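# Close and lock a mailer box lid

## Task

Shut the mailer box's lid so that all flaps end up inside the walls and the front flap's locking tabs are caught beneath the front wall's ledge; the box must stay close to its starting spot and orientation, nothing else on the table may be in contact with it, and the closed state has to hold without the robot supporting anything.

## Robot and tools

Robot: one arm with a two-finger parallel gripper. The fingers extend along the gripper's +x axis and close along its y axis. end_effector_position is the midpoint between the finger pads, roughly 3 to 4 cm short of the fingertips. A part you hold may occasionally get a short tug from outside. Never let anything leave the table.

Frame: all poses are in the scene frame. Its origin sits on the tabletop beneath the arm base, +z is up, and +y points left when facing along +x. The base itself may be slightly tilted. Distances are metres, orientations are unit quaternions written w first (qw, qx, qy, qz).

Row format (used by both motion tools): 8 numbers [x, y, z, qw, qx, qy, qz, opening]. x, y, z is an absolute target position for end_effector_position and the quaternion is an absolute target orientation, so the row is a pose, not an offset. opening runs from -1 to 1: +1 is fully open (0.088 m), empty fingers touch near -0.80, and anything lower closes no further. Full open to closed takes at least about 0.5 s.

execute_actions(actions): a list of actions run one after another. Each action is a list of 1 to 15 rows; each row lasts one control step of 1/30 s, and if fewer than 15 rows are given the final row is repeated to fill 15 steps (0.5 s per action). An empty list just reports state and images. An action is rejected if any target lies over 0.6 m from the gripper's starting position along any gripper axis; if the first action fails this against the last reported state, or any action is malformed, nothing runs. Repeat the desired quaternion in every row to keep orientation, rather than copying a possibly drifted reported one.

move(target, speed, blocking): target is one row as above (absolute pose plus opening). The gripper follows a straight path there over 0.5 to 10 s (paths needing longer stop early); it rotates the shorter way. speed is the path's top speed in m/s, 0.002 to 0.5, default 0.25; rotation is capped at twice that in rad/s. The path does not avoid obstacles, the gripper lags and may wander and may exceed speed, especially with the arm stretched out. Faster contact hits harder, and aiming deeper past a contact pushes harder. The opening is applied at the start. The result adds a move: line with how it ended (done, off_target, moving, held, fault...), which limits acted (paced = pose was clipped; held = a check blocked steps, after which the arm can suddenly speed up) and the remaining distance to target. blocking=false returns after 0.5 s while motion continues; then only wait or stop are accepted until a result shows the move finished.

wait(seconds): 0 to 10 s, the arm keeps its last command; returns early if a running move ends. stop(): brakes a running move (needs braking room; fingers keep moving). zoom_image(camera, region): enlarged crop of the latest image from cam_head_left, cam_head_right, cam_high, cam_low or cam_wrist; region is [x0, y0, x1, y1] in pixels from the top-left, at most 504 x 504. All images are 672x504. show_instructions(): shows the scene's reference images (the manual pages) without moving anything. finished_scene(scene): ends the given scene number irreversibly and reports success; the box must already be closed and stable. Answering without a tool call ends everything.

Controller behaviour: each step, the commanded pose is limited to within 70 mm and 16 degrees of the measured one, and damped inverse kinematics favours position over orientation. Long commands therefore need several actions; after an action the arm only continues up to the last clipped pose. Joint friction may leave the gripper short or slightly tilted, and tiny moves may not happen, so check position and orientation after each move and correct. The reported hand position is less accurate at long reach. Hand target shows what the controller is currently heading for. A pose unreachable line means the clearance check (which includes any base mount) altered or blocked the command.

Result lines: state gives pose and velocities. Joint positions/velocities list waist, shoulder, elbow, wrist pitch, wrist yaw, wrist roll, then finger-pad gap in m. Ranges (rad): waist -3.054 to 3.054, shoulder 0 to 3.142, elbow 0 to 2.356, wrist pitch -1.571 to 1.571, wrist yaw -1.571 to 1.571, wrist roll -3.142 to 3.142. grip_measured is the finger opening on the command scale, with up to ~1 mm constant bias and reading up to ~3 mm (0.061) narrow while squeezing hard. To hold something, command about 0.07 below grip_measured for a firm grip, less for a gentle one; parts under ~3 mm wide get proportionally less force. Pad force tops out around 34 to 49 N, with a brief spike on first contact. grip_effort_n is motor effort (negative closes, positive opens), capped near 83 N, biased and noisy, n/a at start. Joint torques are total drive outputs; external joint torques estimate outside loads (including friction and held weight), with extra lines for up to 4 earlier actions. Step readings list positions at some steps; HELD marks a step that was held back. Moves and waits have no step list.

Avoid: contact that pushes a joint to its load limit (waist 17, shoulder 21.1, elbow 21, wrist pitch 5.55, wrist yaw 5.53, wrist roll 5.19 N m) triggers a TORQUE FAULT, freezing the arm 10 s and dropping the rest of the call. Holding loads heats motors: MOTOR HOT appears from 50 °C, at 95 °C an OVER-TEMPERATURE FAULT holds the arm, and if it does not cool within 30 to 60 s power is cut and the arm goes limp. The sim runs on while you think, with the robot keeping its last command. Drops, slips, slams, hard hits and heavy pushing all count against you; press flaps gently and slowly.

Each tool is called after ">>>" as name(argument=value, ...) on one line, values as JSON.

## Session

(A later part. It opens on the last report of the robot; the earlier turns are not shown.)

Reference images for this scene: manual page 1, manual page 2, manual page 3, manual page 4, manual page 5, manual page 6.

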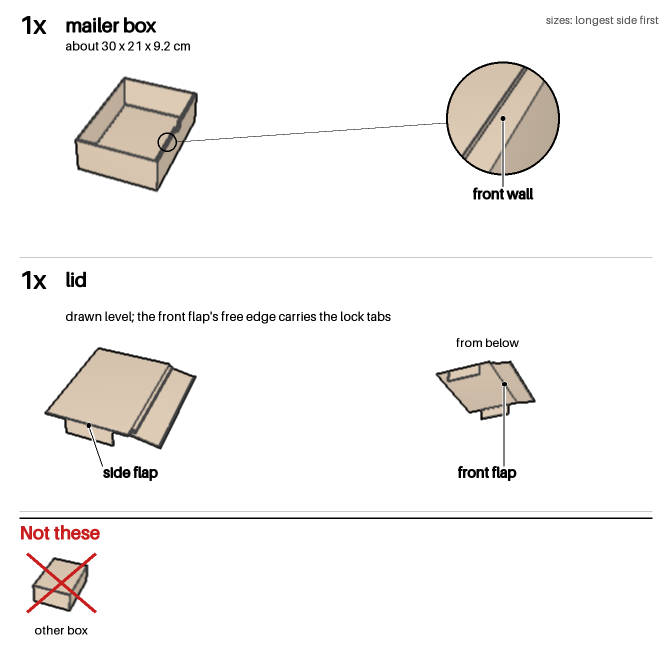

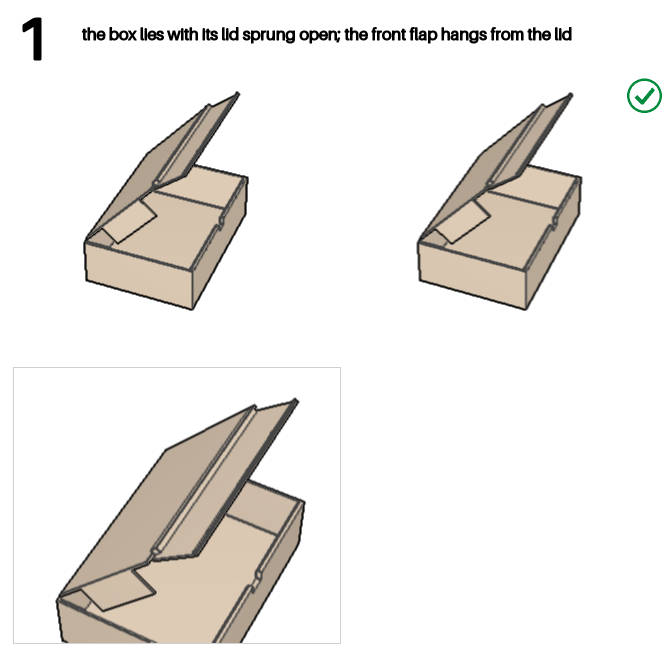

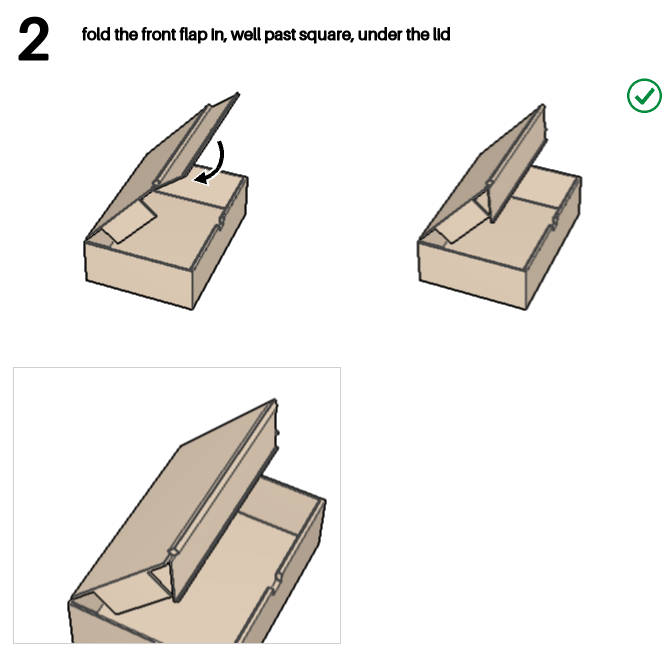

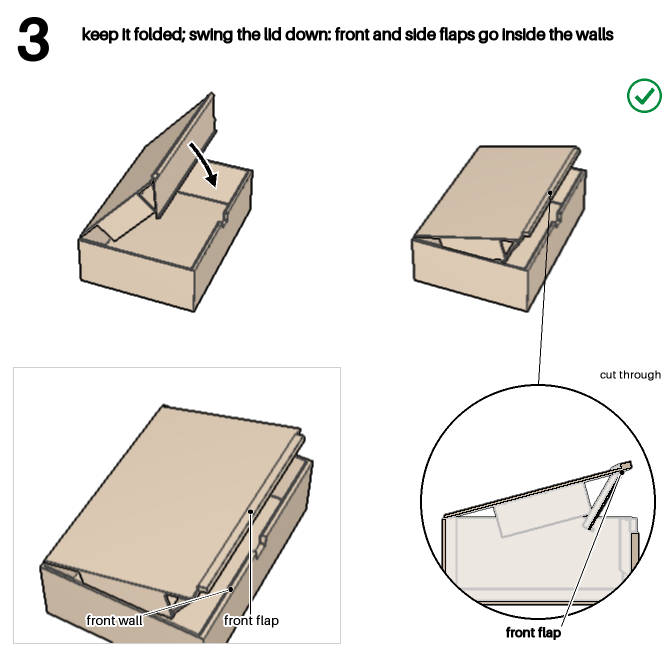

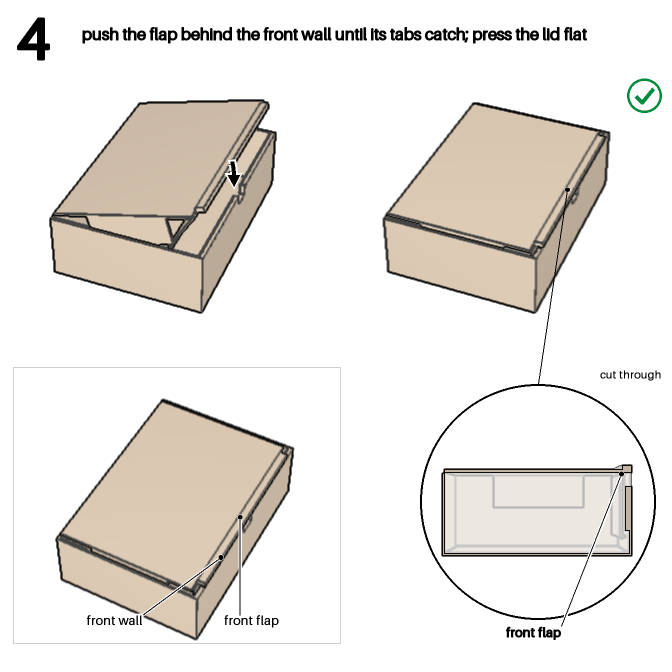

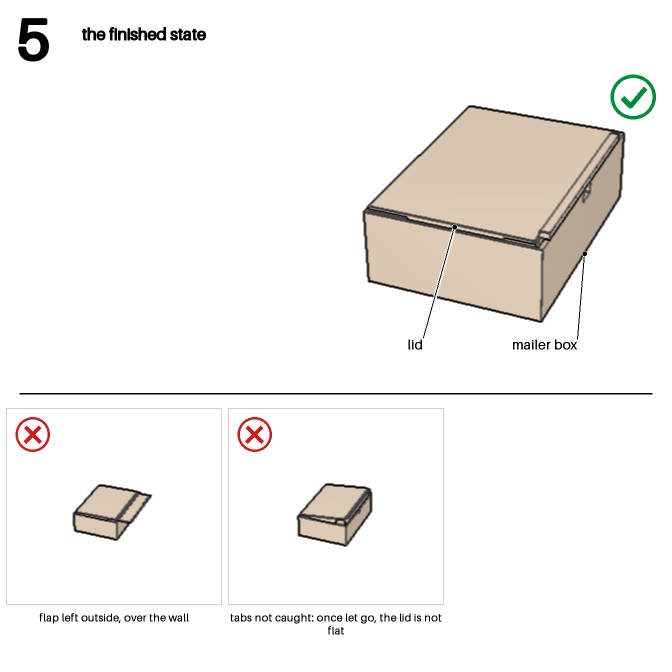

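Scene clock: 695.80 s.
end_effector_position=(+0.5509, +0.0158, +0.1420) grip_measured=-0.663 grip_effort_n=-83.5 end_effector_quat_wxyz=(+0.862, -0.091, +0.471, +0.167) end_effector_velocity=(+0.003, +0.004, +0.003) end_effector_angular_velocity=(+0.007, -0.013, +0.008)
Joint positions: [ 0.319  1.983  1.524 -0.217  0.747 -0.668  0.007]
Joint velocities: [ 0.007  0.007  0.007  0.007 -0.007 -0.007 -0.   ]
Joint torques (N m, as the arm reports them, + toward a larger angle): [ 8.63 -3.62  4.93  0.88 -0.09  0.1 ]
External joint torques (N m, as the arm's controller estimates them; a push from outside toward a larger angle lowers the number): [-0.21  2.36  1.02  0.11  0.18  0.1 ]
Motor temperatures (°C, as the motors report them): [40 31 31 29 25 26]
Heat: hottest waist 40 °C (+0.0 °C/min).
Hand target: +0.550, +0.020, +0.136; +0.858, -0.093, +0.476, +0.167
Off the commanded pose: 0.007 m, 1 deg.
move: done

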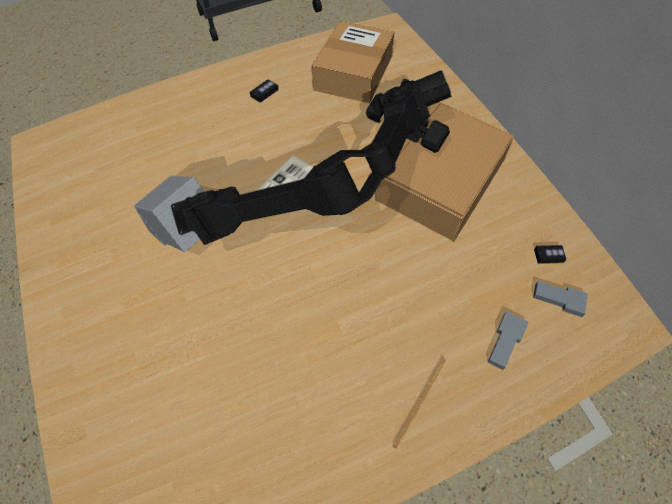

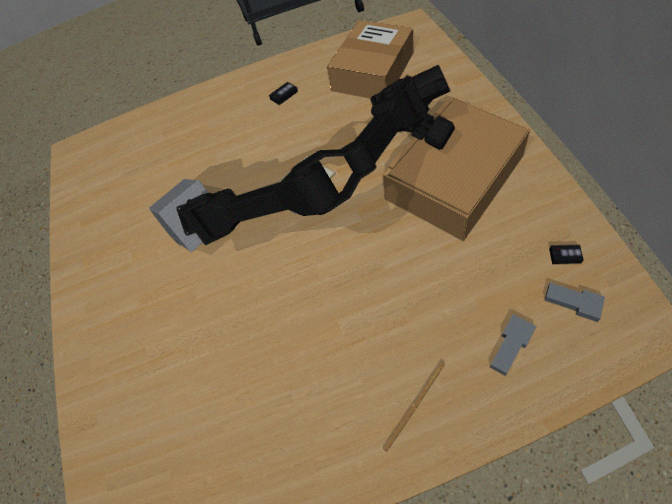

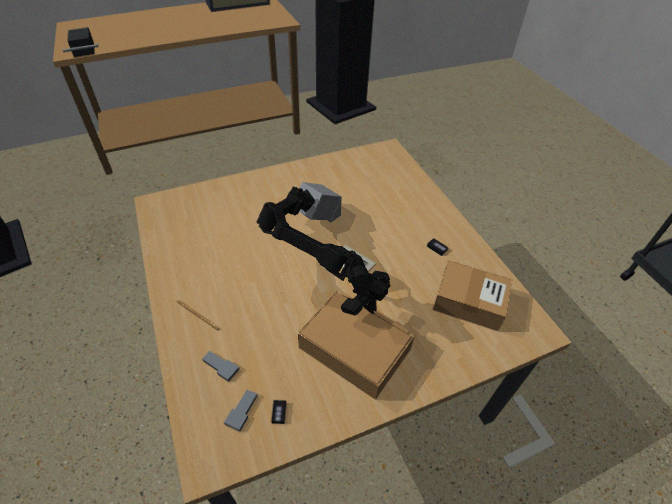

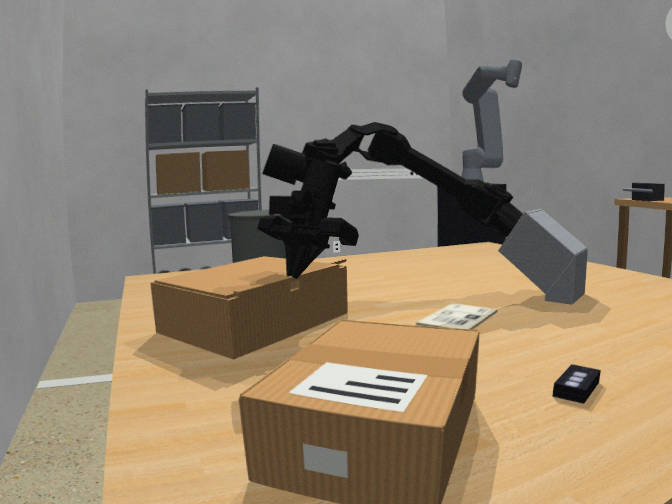

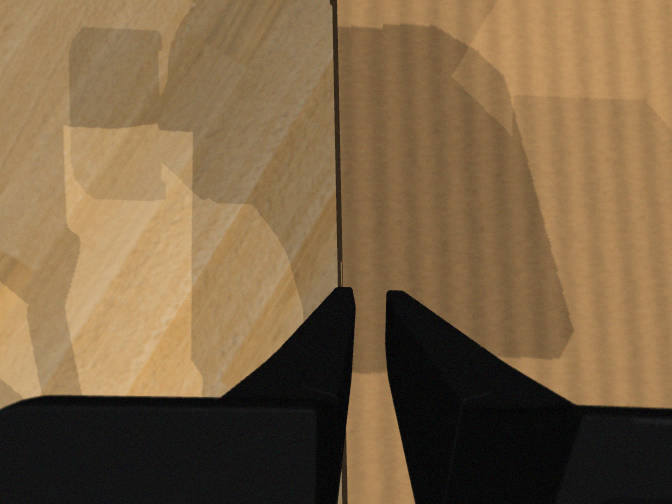

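Very close; about (+.01,+.018) more.

>>> move(target=[0.558,0.040,0.132,0.856,-0.099,0.475,0.178,-0.68], speed=0.02)

>>> move(target=[0.558,0.036,0.125,0.856,-0.099,0.475,0.178,-0.3], speed=0.02)

>>> move(target=[0.53,0.03,0.21,0.856,-0.099,0.475,0.178,-0.3], speed=0.06)

>>> wait(seconds=4)

>>> zoom_image(camera="cam_low", region=[130,220,370,380])

Scene clock: 705.40 s.
end_effector_position=(+0.5605, +0.0346, +0.1419) grip_measured=-0.664 grip_effort_n=-83.5 end_effector_quat_wxyz=(+0.862, -0.093, +0.466, +0.173) end_effector_velocity=(-0.001, -0.000, -0.003) end_effector_angular_velocity=(-0.007, +0.015, +0.003)
Joint positions: [ 0.335  2.051  1.585 -0.217  0.747 -0.667  0.006]
Joint velocities: [-0.002  0.007  0.012 -0.022  0.007  0.007 -0.   ]
Joint torques (N m, as the arm reports them, + toward a larger angle): [ 8.77 -3.42  4.58  0.56 -0.19  0.  ]
External joint torques (N m, as the arm's controller estimates them; a push from outside toward a larger angle lowers the number): [-0.24  2.77  0.69 -0.2   0.06  0.  ]
Motor temperatures (°C, as the motors report them): [42 31 31 29 25 26]
Heat: hottest waist 42 °C (+2.0 °C/min).
Hand target: +0.558, +0.040, +0.132; +0.856, -0.099, +0.475, +0.178
Off the commanded pose: 0.012 m, 1 deg.
move: off_target

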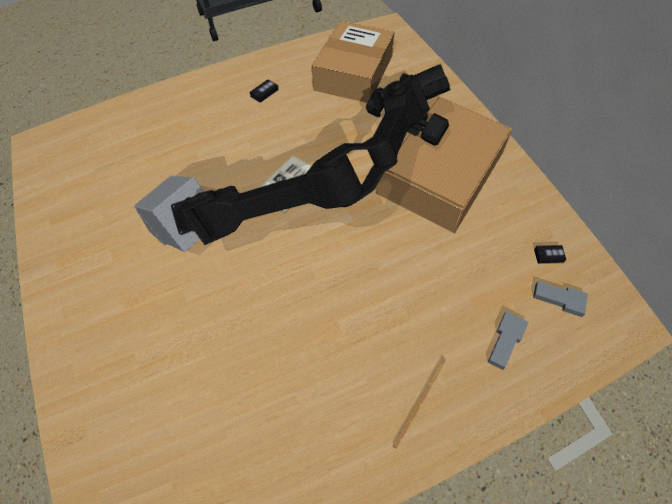

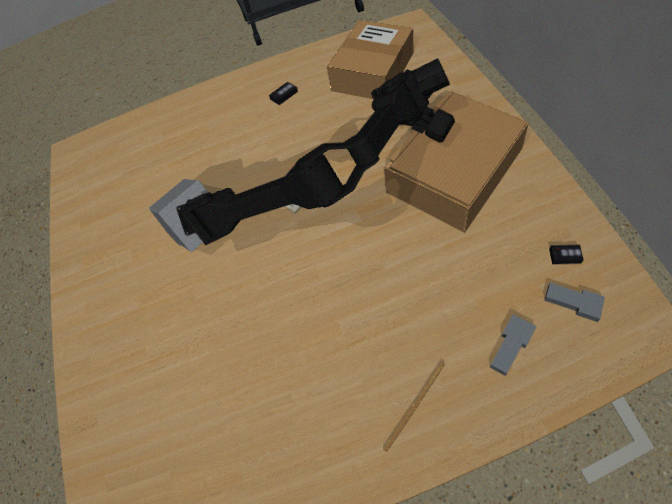

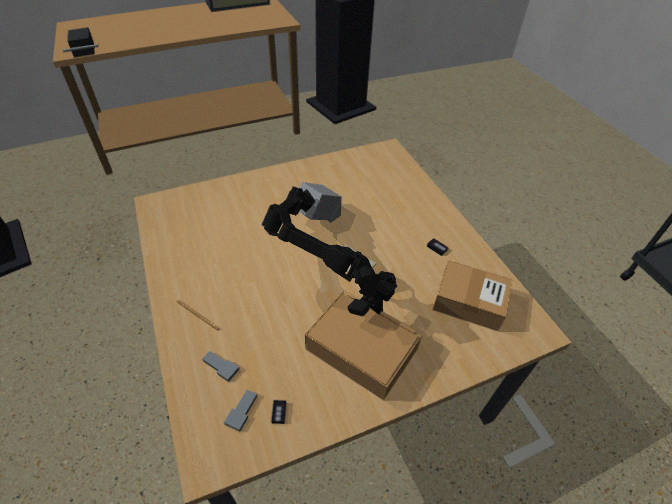

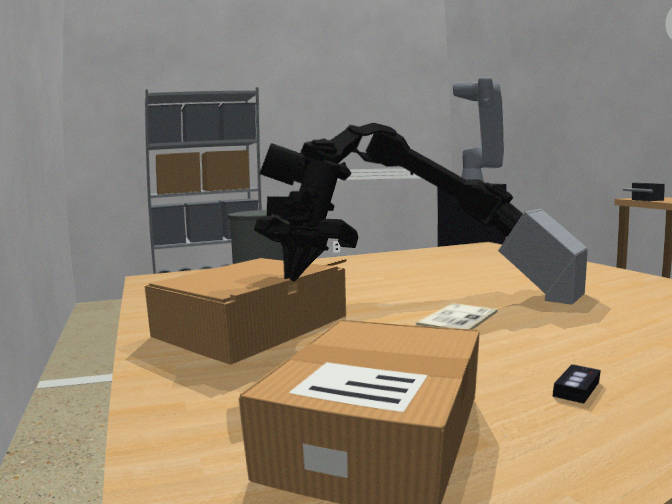

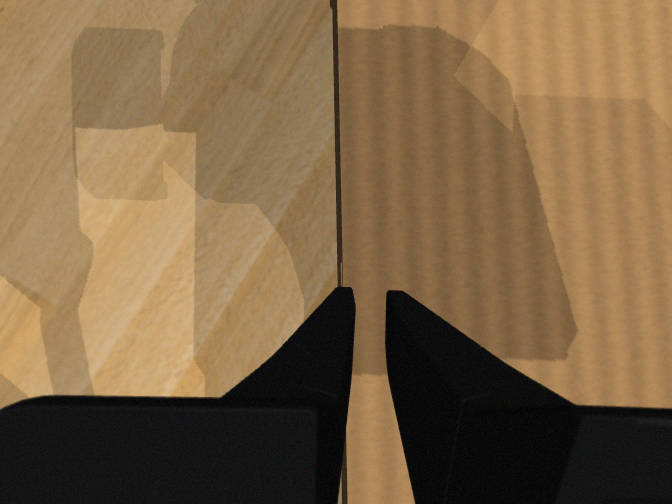

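Scene clock: 706.47 s.
end_effector_position=(+0.5617, +0.0351, +0.1414) grip_measured=-0.303 grip_effort_n=18.8 end_effector_quat_wxyz=(+0.864, -0.093, +0.462, +0.176) end_effector_velocity=(+0.001, -0.001, +0.000) end_effector_angular_velocity=(+0.011, -0.003, -0.010)
Joint positions: [ 0.332  2.051  1.582 -0.206  0.736 -0.678  0.024]
Joint velocities: [-0.002 -0.002 -0.002  0.007 -0.007  0.007  0.   ]
Joint torques (N m, as the arm reports them, + toward a larger angle): [ 7.48 -3.89  3.23  0.95 -0.31 -0.12]
External joint torques (N m, as the arm's controller estimates them; a push from outside toward a larger angle lowers the number): [-1.68  2.25 -0.63  0.18 -0.04 -0.12]
Motor temperatures (°C, as the motors report them): [42 31 31 29 25 26]
Heat: hottest waist 42 °C (+2.0 °C/min).
Hand target: +0.558, +0.036, +0.125; +0.856, -0.099, +0.475, +0.178
Off the commanded pose: 0.017 m, 2 deg.
move: off_target

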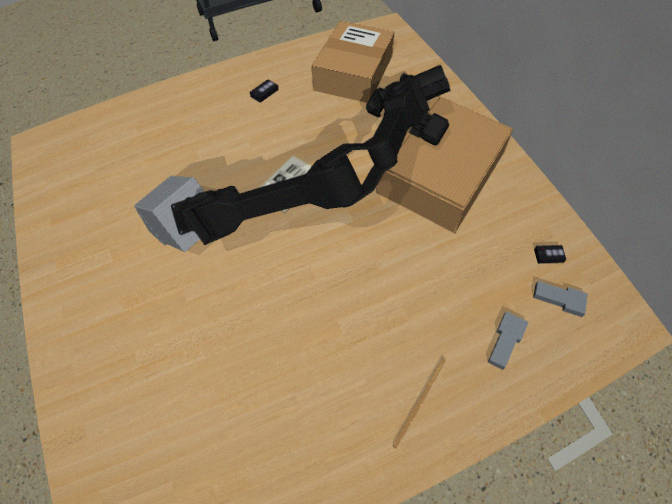

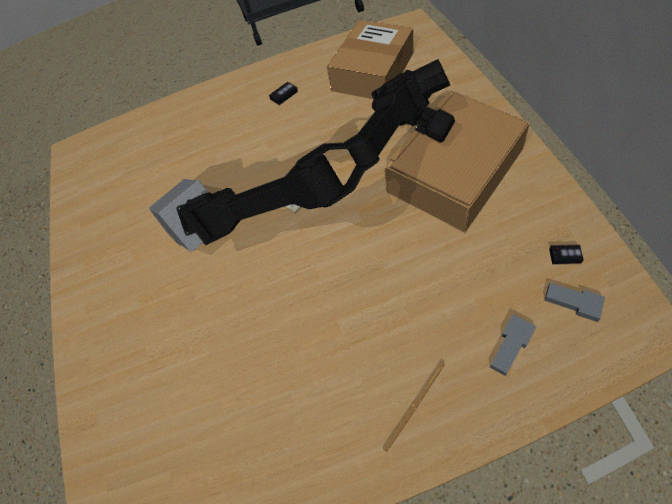

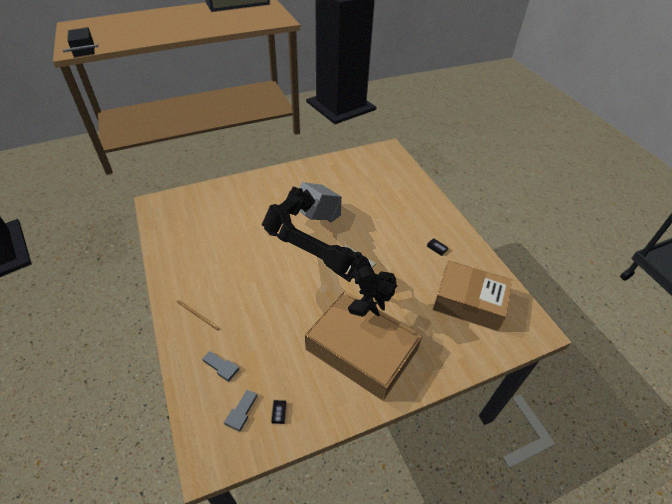

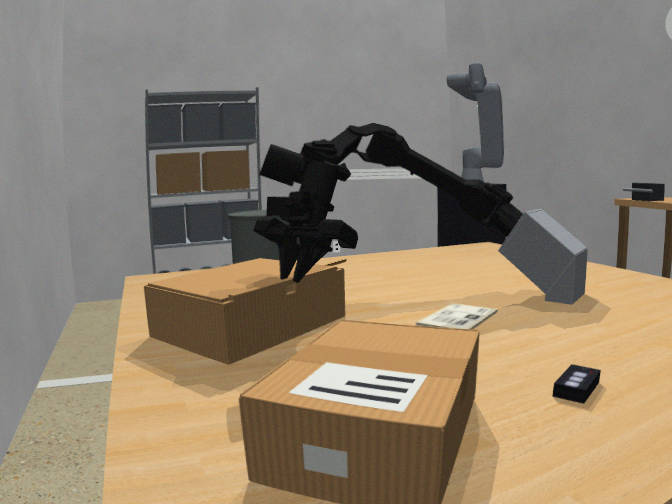

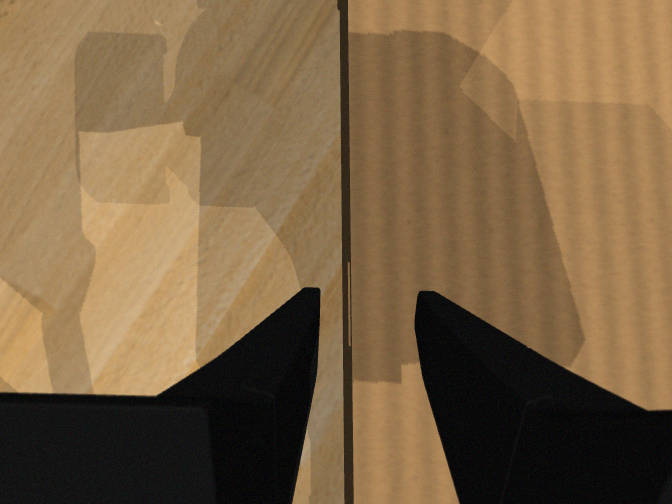

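Scene clock: 708.10 s.
end_effector_position=(+0.5288, +0.0346, +0.2078) grip_measured=-0.302 grip_effort_n=17.4 end_effector_quat_wxyz=(+0.855, -0.102, +0.475, +0.184) end_effector_velocity=(-0.003, +0.000, -0.002) end_effector_angular_velocity=(+0.001, +0.013, +0.014)
Joint positions: [ 0.481  1.961  1.602 -0.467  0.855 -0.518  0.024]
Joint velocities: [-0.002 -0.002 -0.002 -0.022 -0.007  0.007  0.   ]
Joint torques (N m, as the arm reports them, + toward a larger angle): [ 8.89 -4.98  5.6   0.58  0.03  0.17]
External joint torques (N m, as the arm's controller estimates them; a push from outside toward a larger angle lowers the number): [ 0.29  0.09  1.54 -0.22  0.23  0.16]
Motor temperatures (°C, as the motors report them): [43 31 31 29 25 26]
Heat: hottest waist 43 °C (+3.0 °C/min).
Hand target: +0.530, +0.030, +0.210; +0.856, -0.099, +0.475, +0.178
Off the commanded pose: 0.005 m, 1 deg.
move: done

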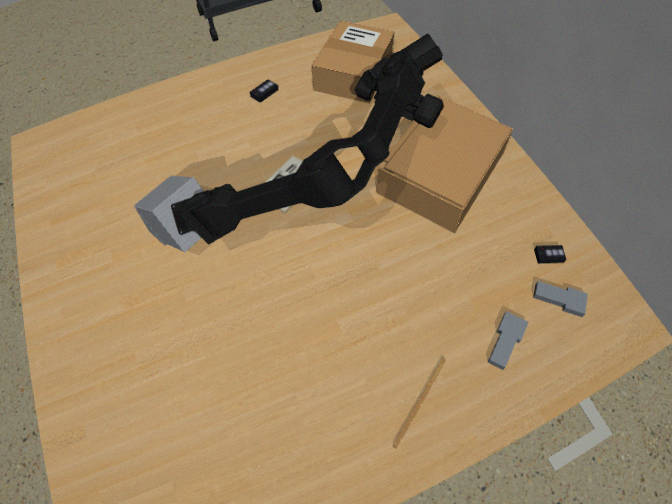

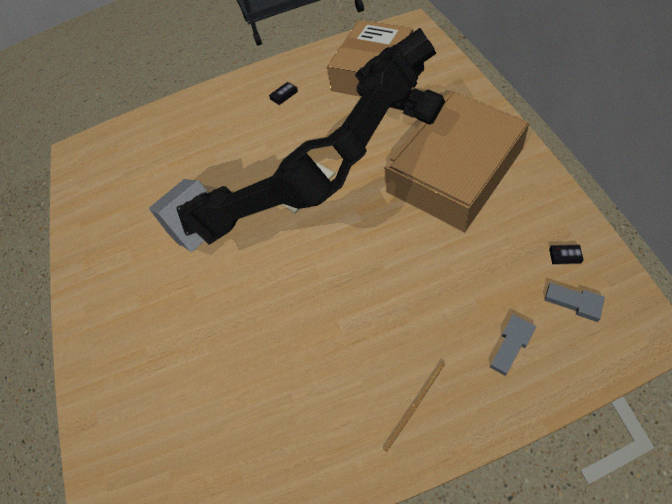

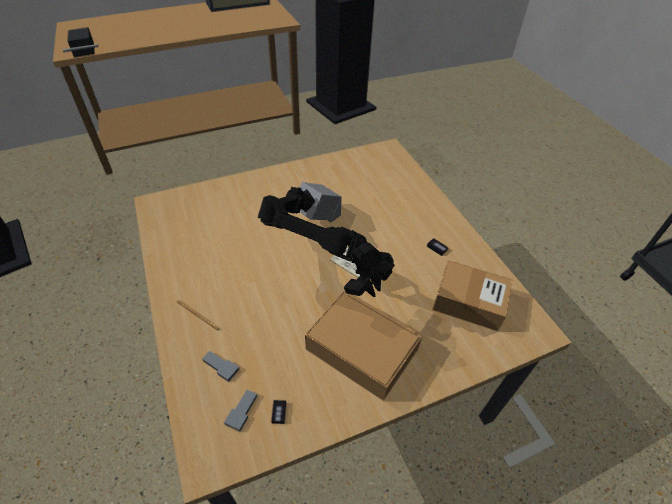

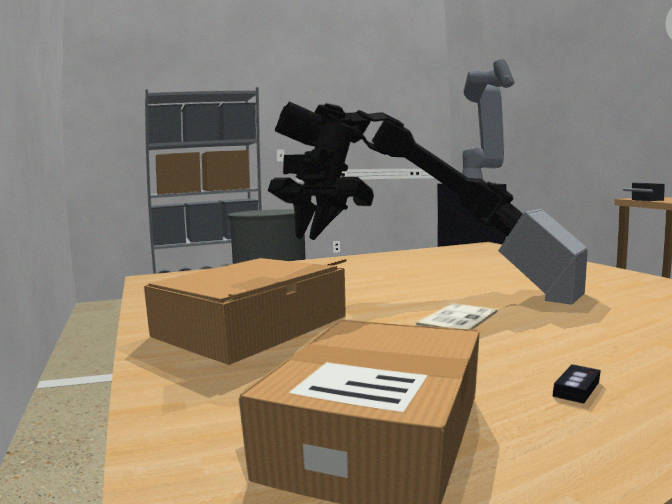

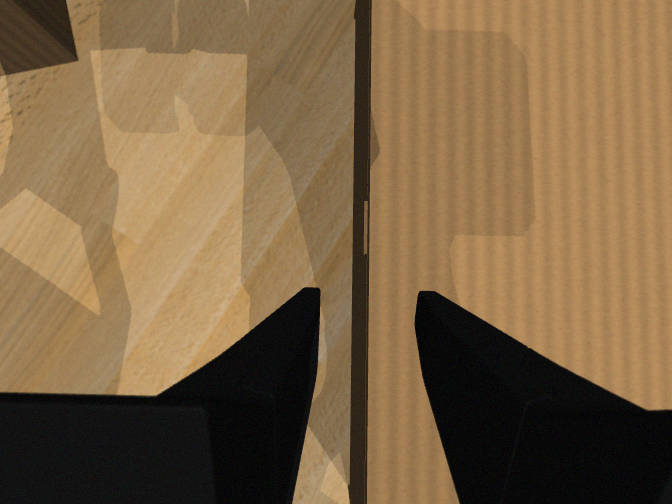

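Scene clock: 712.10 s.
end_effector_position=(+0.5286, +0.0344, +0.2079) grip_measured=-0.302 grip_effort_n=17.9 end_effector_quat_wxyz=(+0.855, -0.102, +0.475, +0.183) end_effector_velocity=(-0.002, -0.000, -0.003) end_effector_angular_velocity=(-0.015, +0.007, +0.011)
Joint positions: [ 0.482  1.961  1.603 -0.469  0.857 -0.517  0.024]
Joint velocities: [-0.002  0.002 -0.002 -0.007  0.007 -0.007 -0.   ]
Joint torques (N m, as the arm reports them, + toward a larger angle): [ 8.91 -5.08  5.69  0.59  0.03  0.16]
External joint torques (N m, as the arm's controller estimates them; a push from outside toward a larger angle lowers the number): [ 0.34 -0.09  1.7  -0.19  0.22  0.15]
Motor temperatures (°C, as the motors report them): [43 32 31 29 25 26]
Heat: hottest waist 43 °C (+3.0 °C/min).
Hand target: +0.530, +0.030, +0.210; +0.856, -0.099, +0.475, +0.178
Off the commanded pose: 0.005 m, 1 deg.
wait: 4.00 s; at rest by 0.17 s

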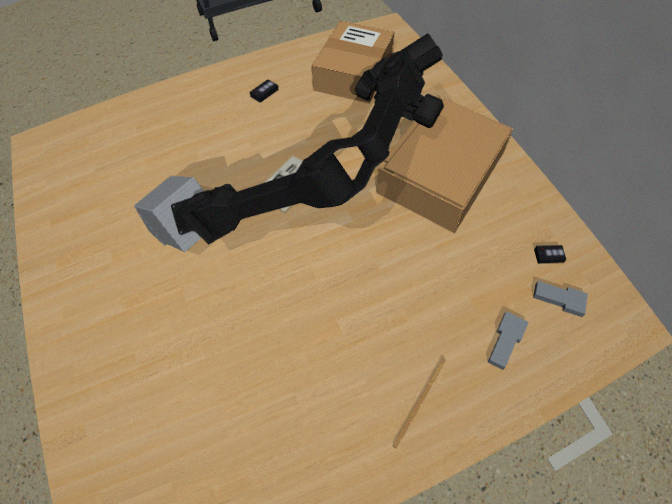

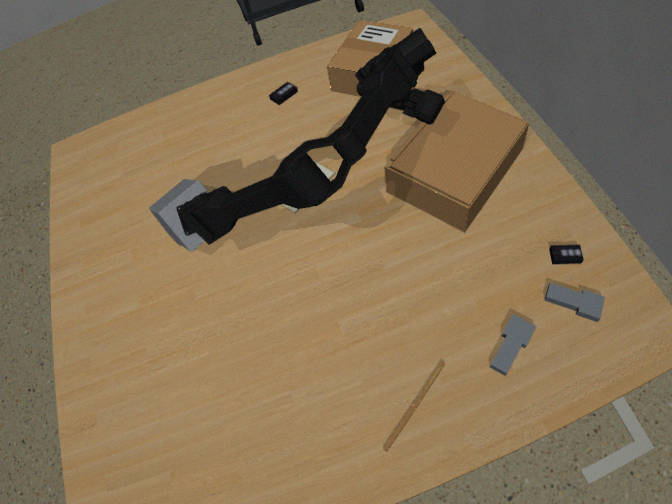

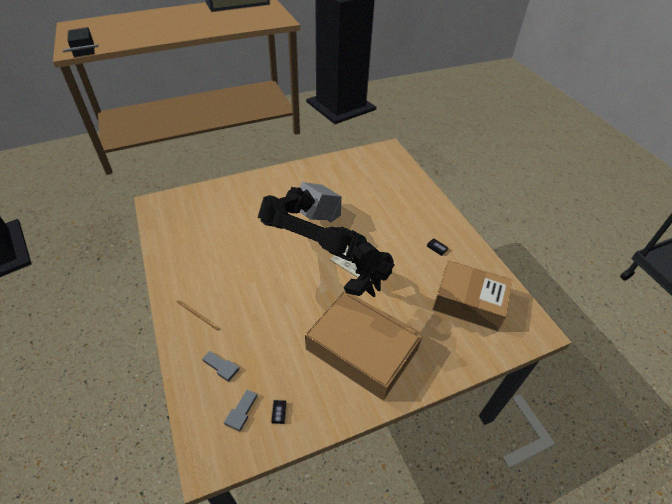

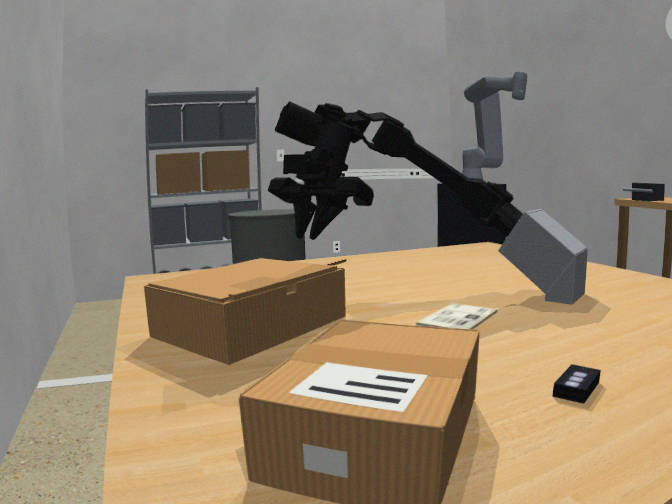

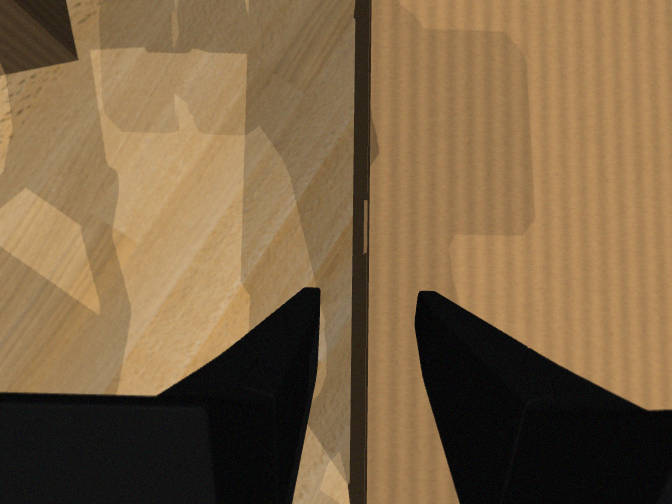

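Region (130, 220, 370, 380) of cam_low's 672x504 image, scaled by 2.100, with more detail than that image has.

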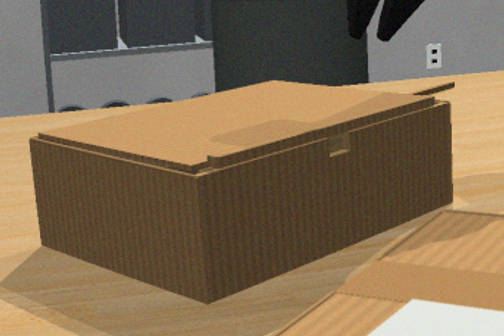

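>>> finished_scene(scene=2)

The scene is finished: the task was done.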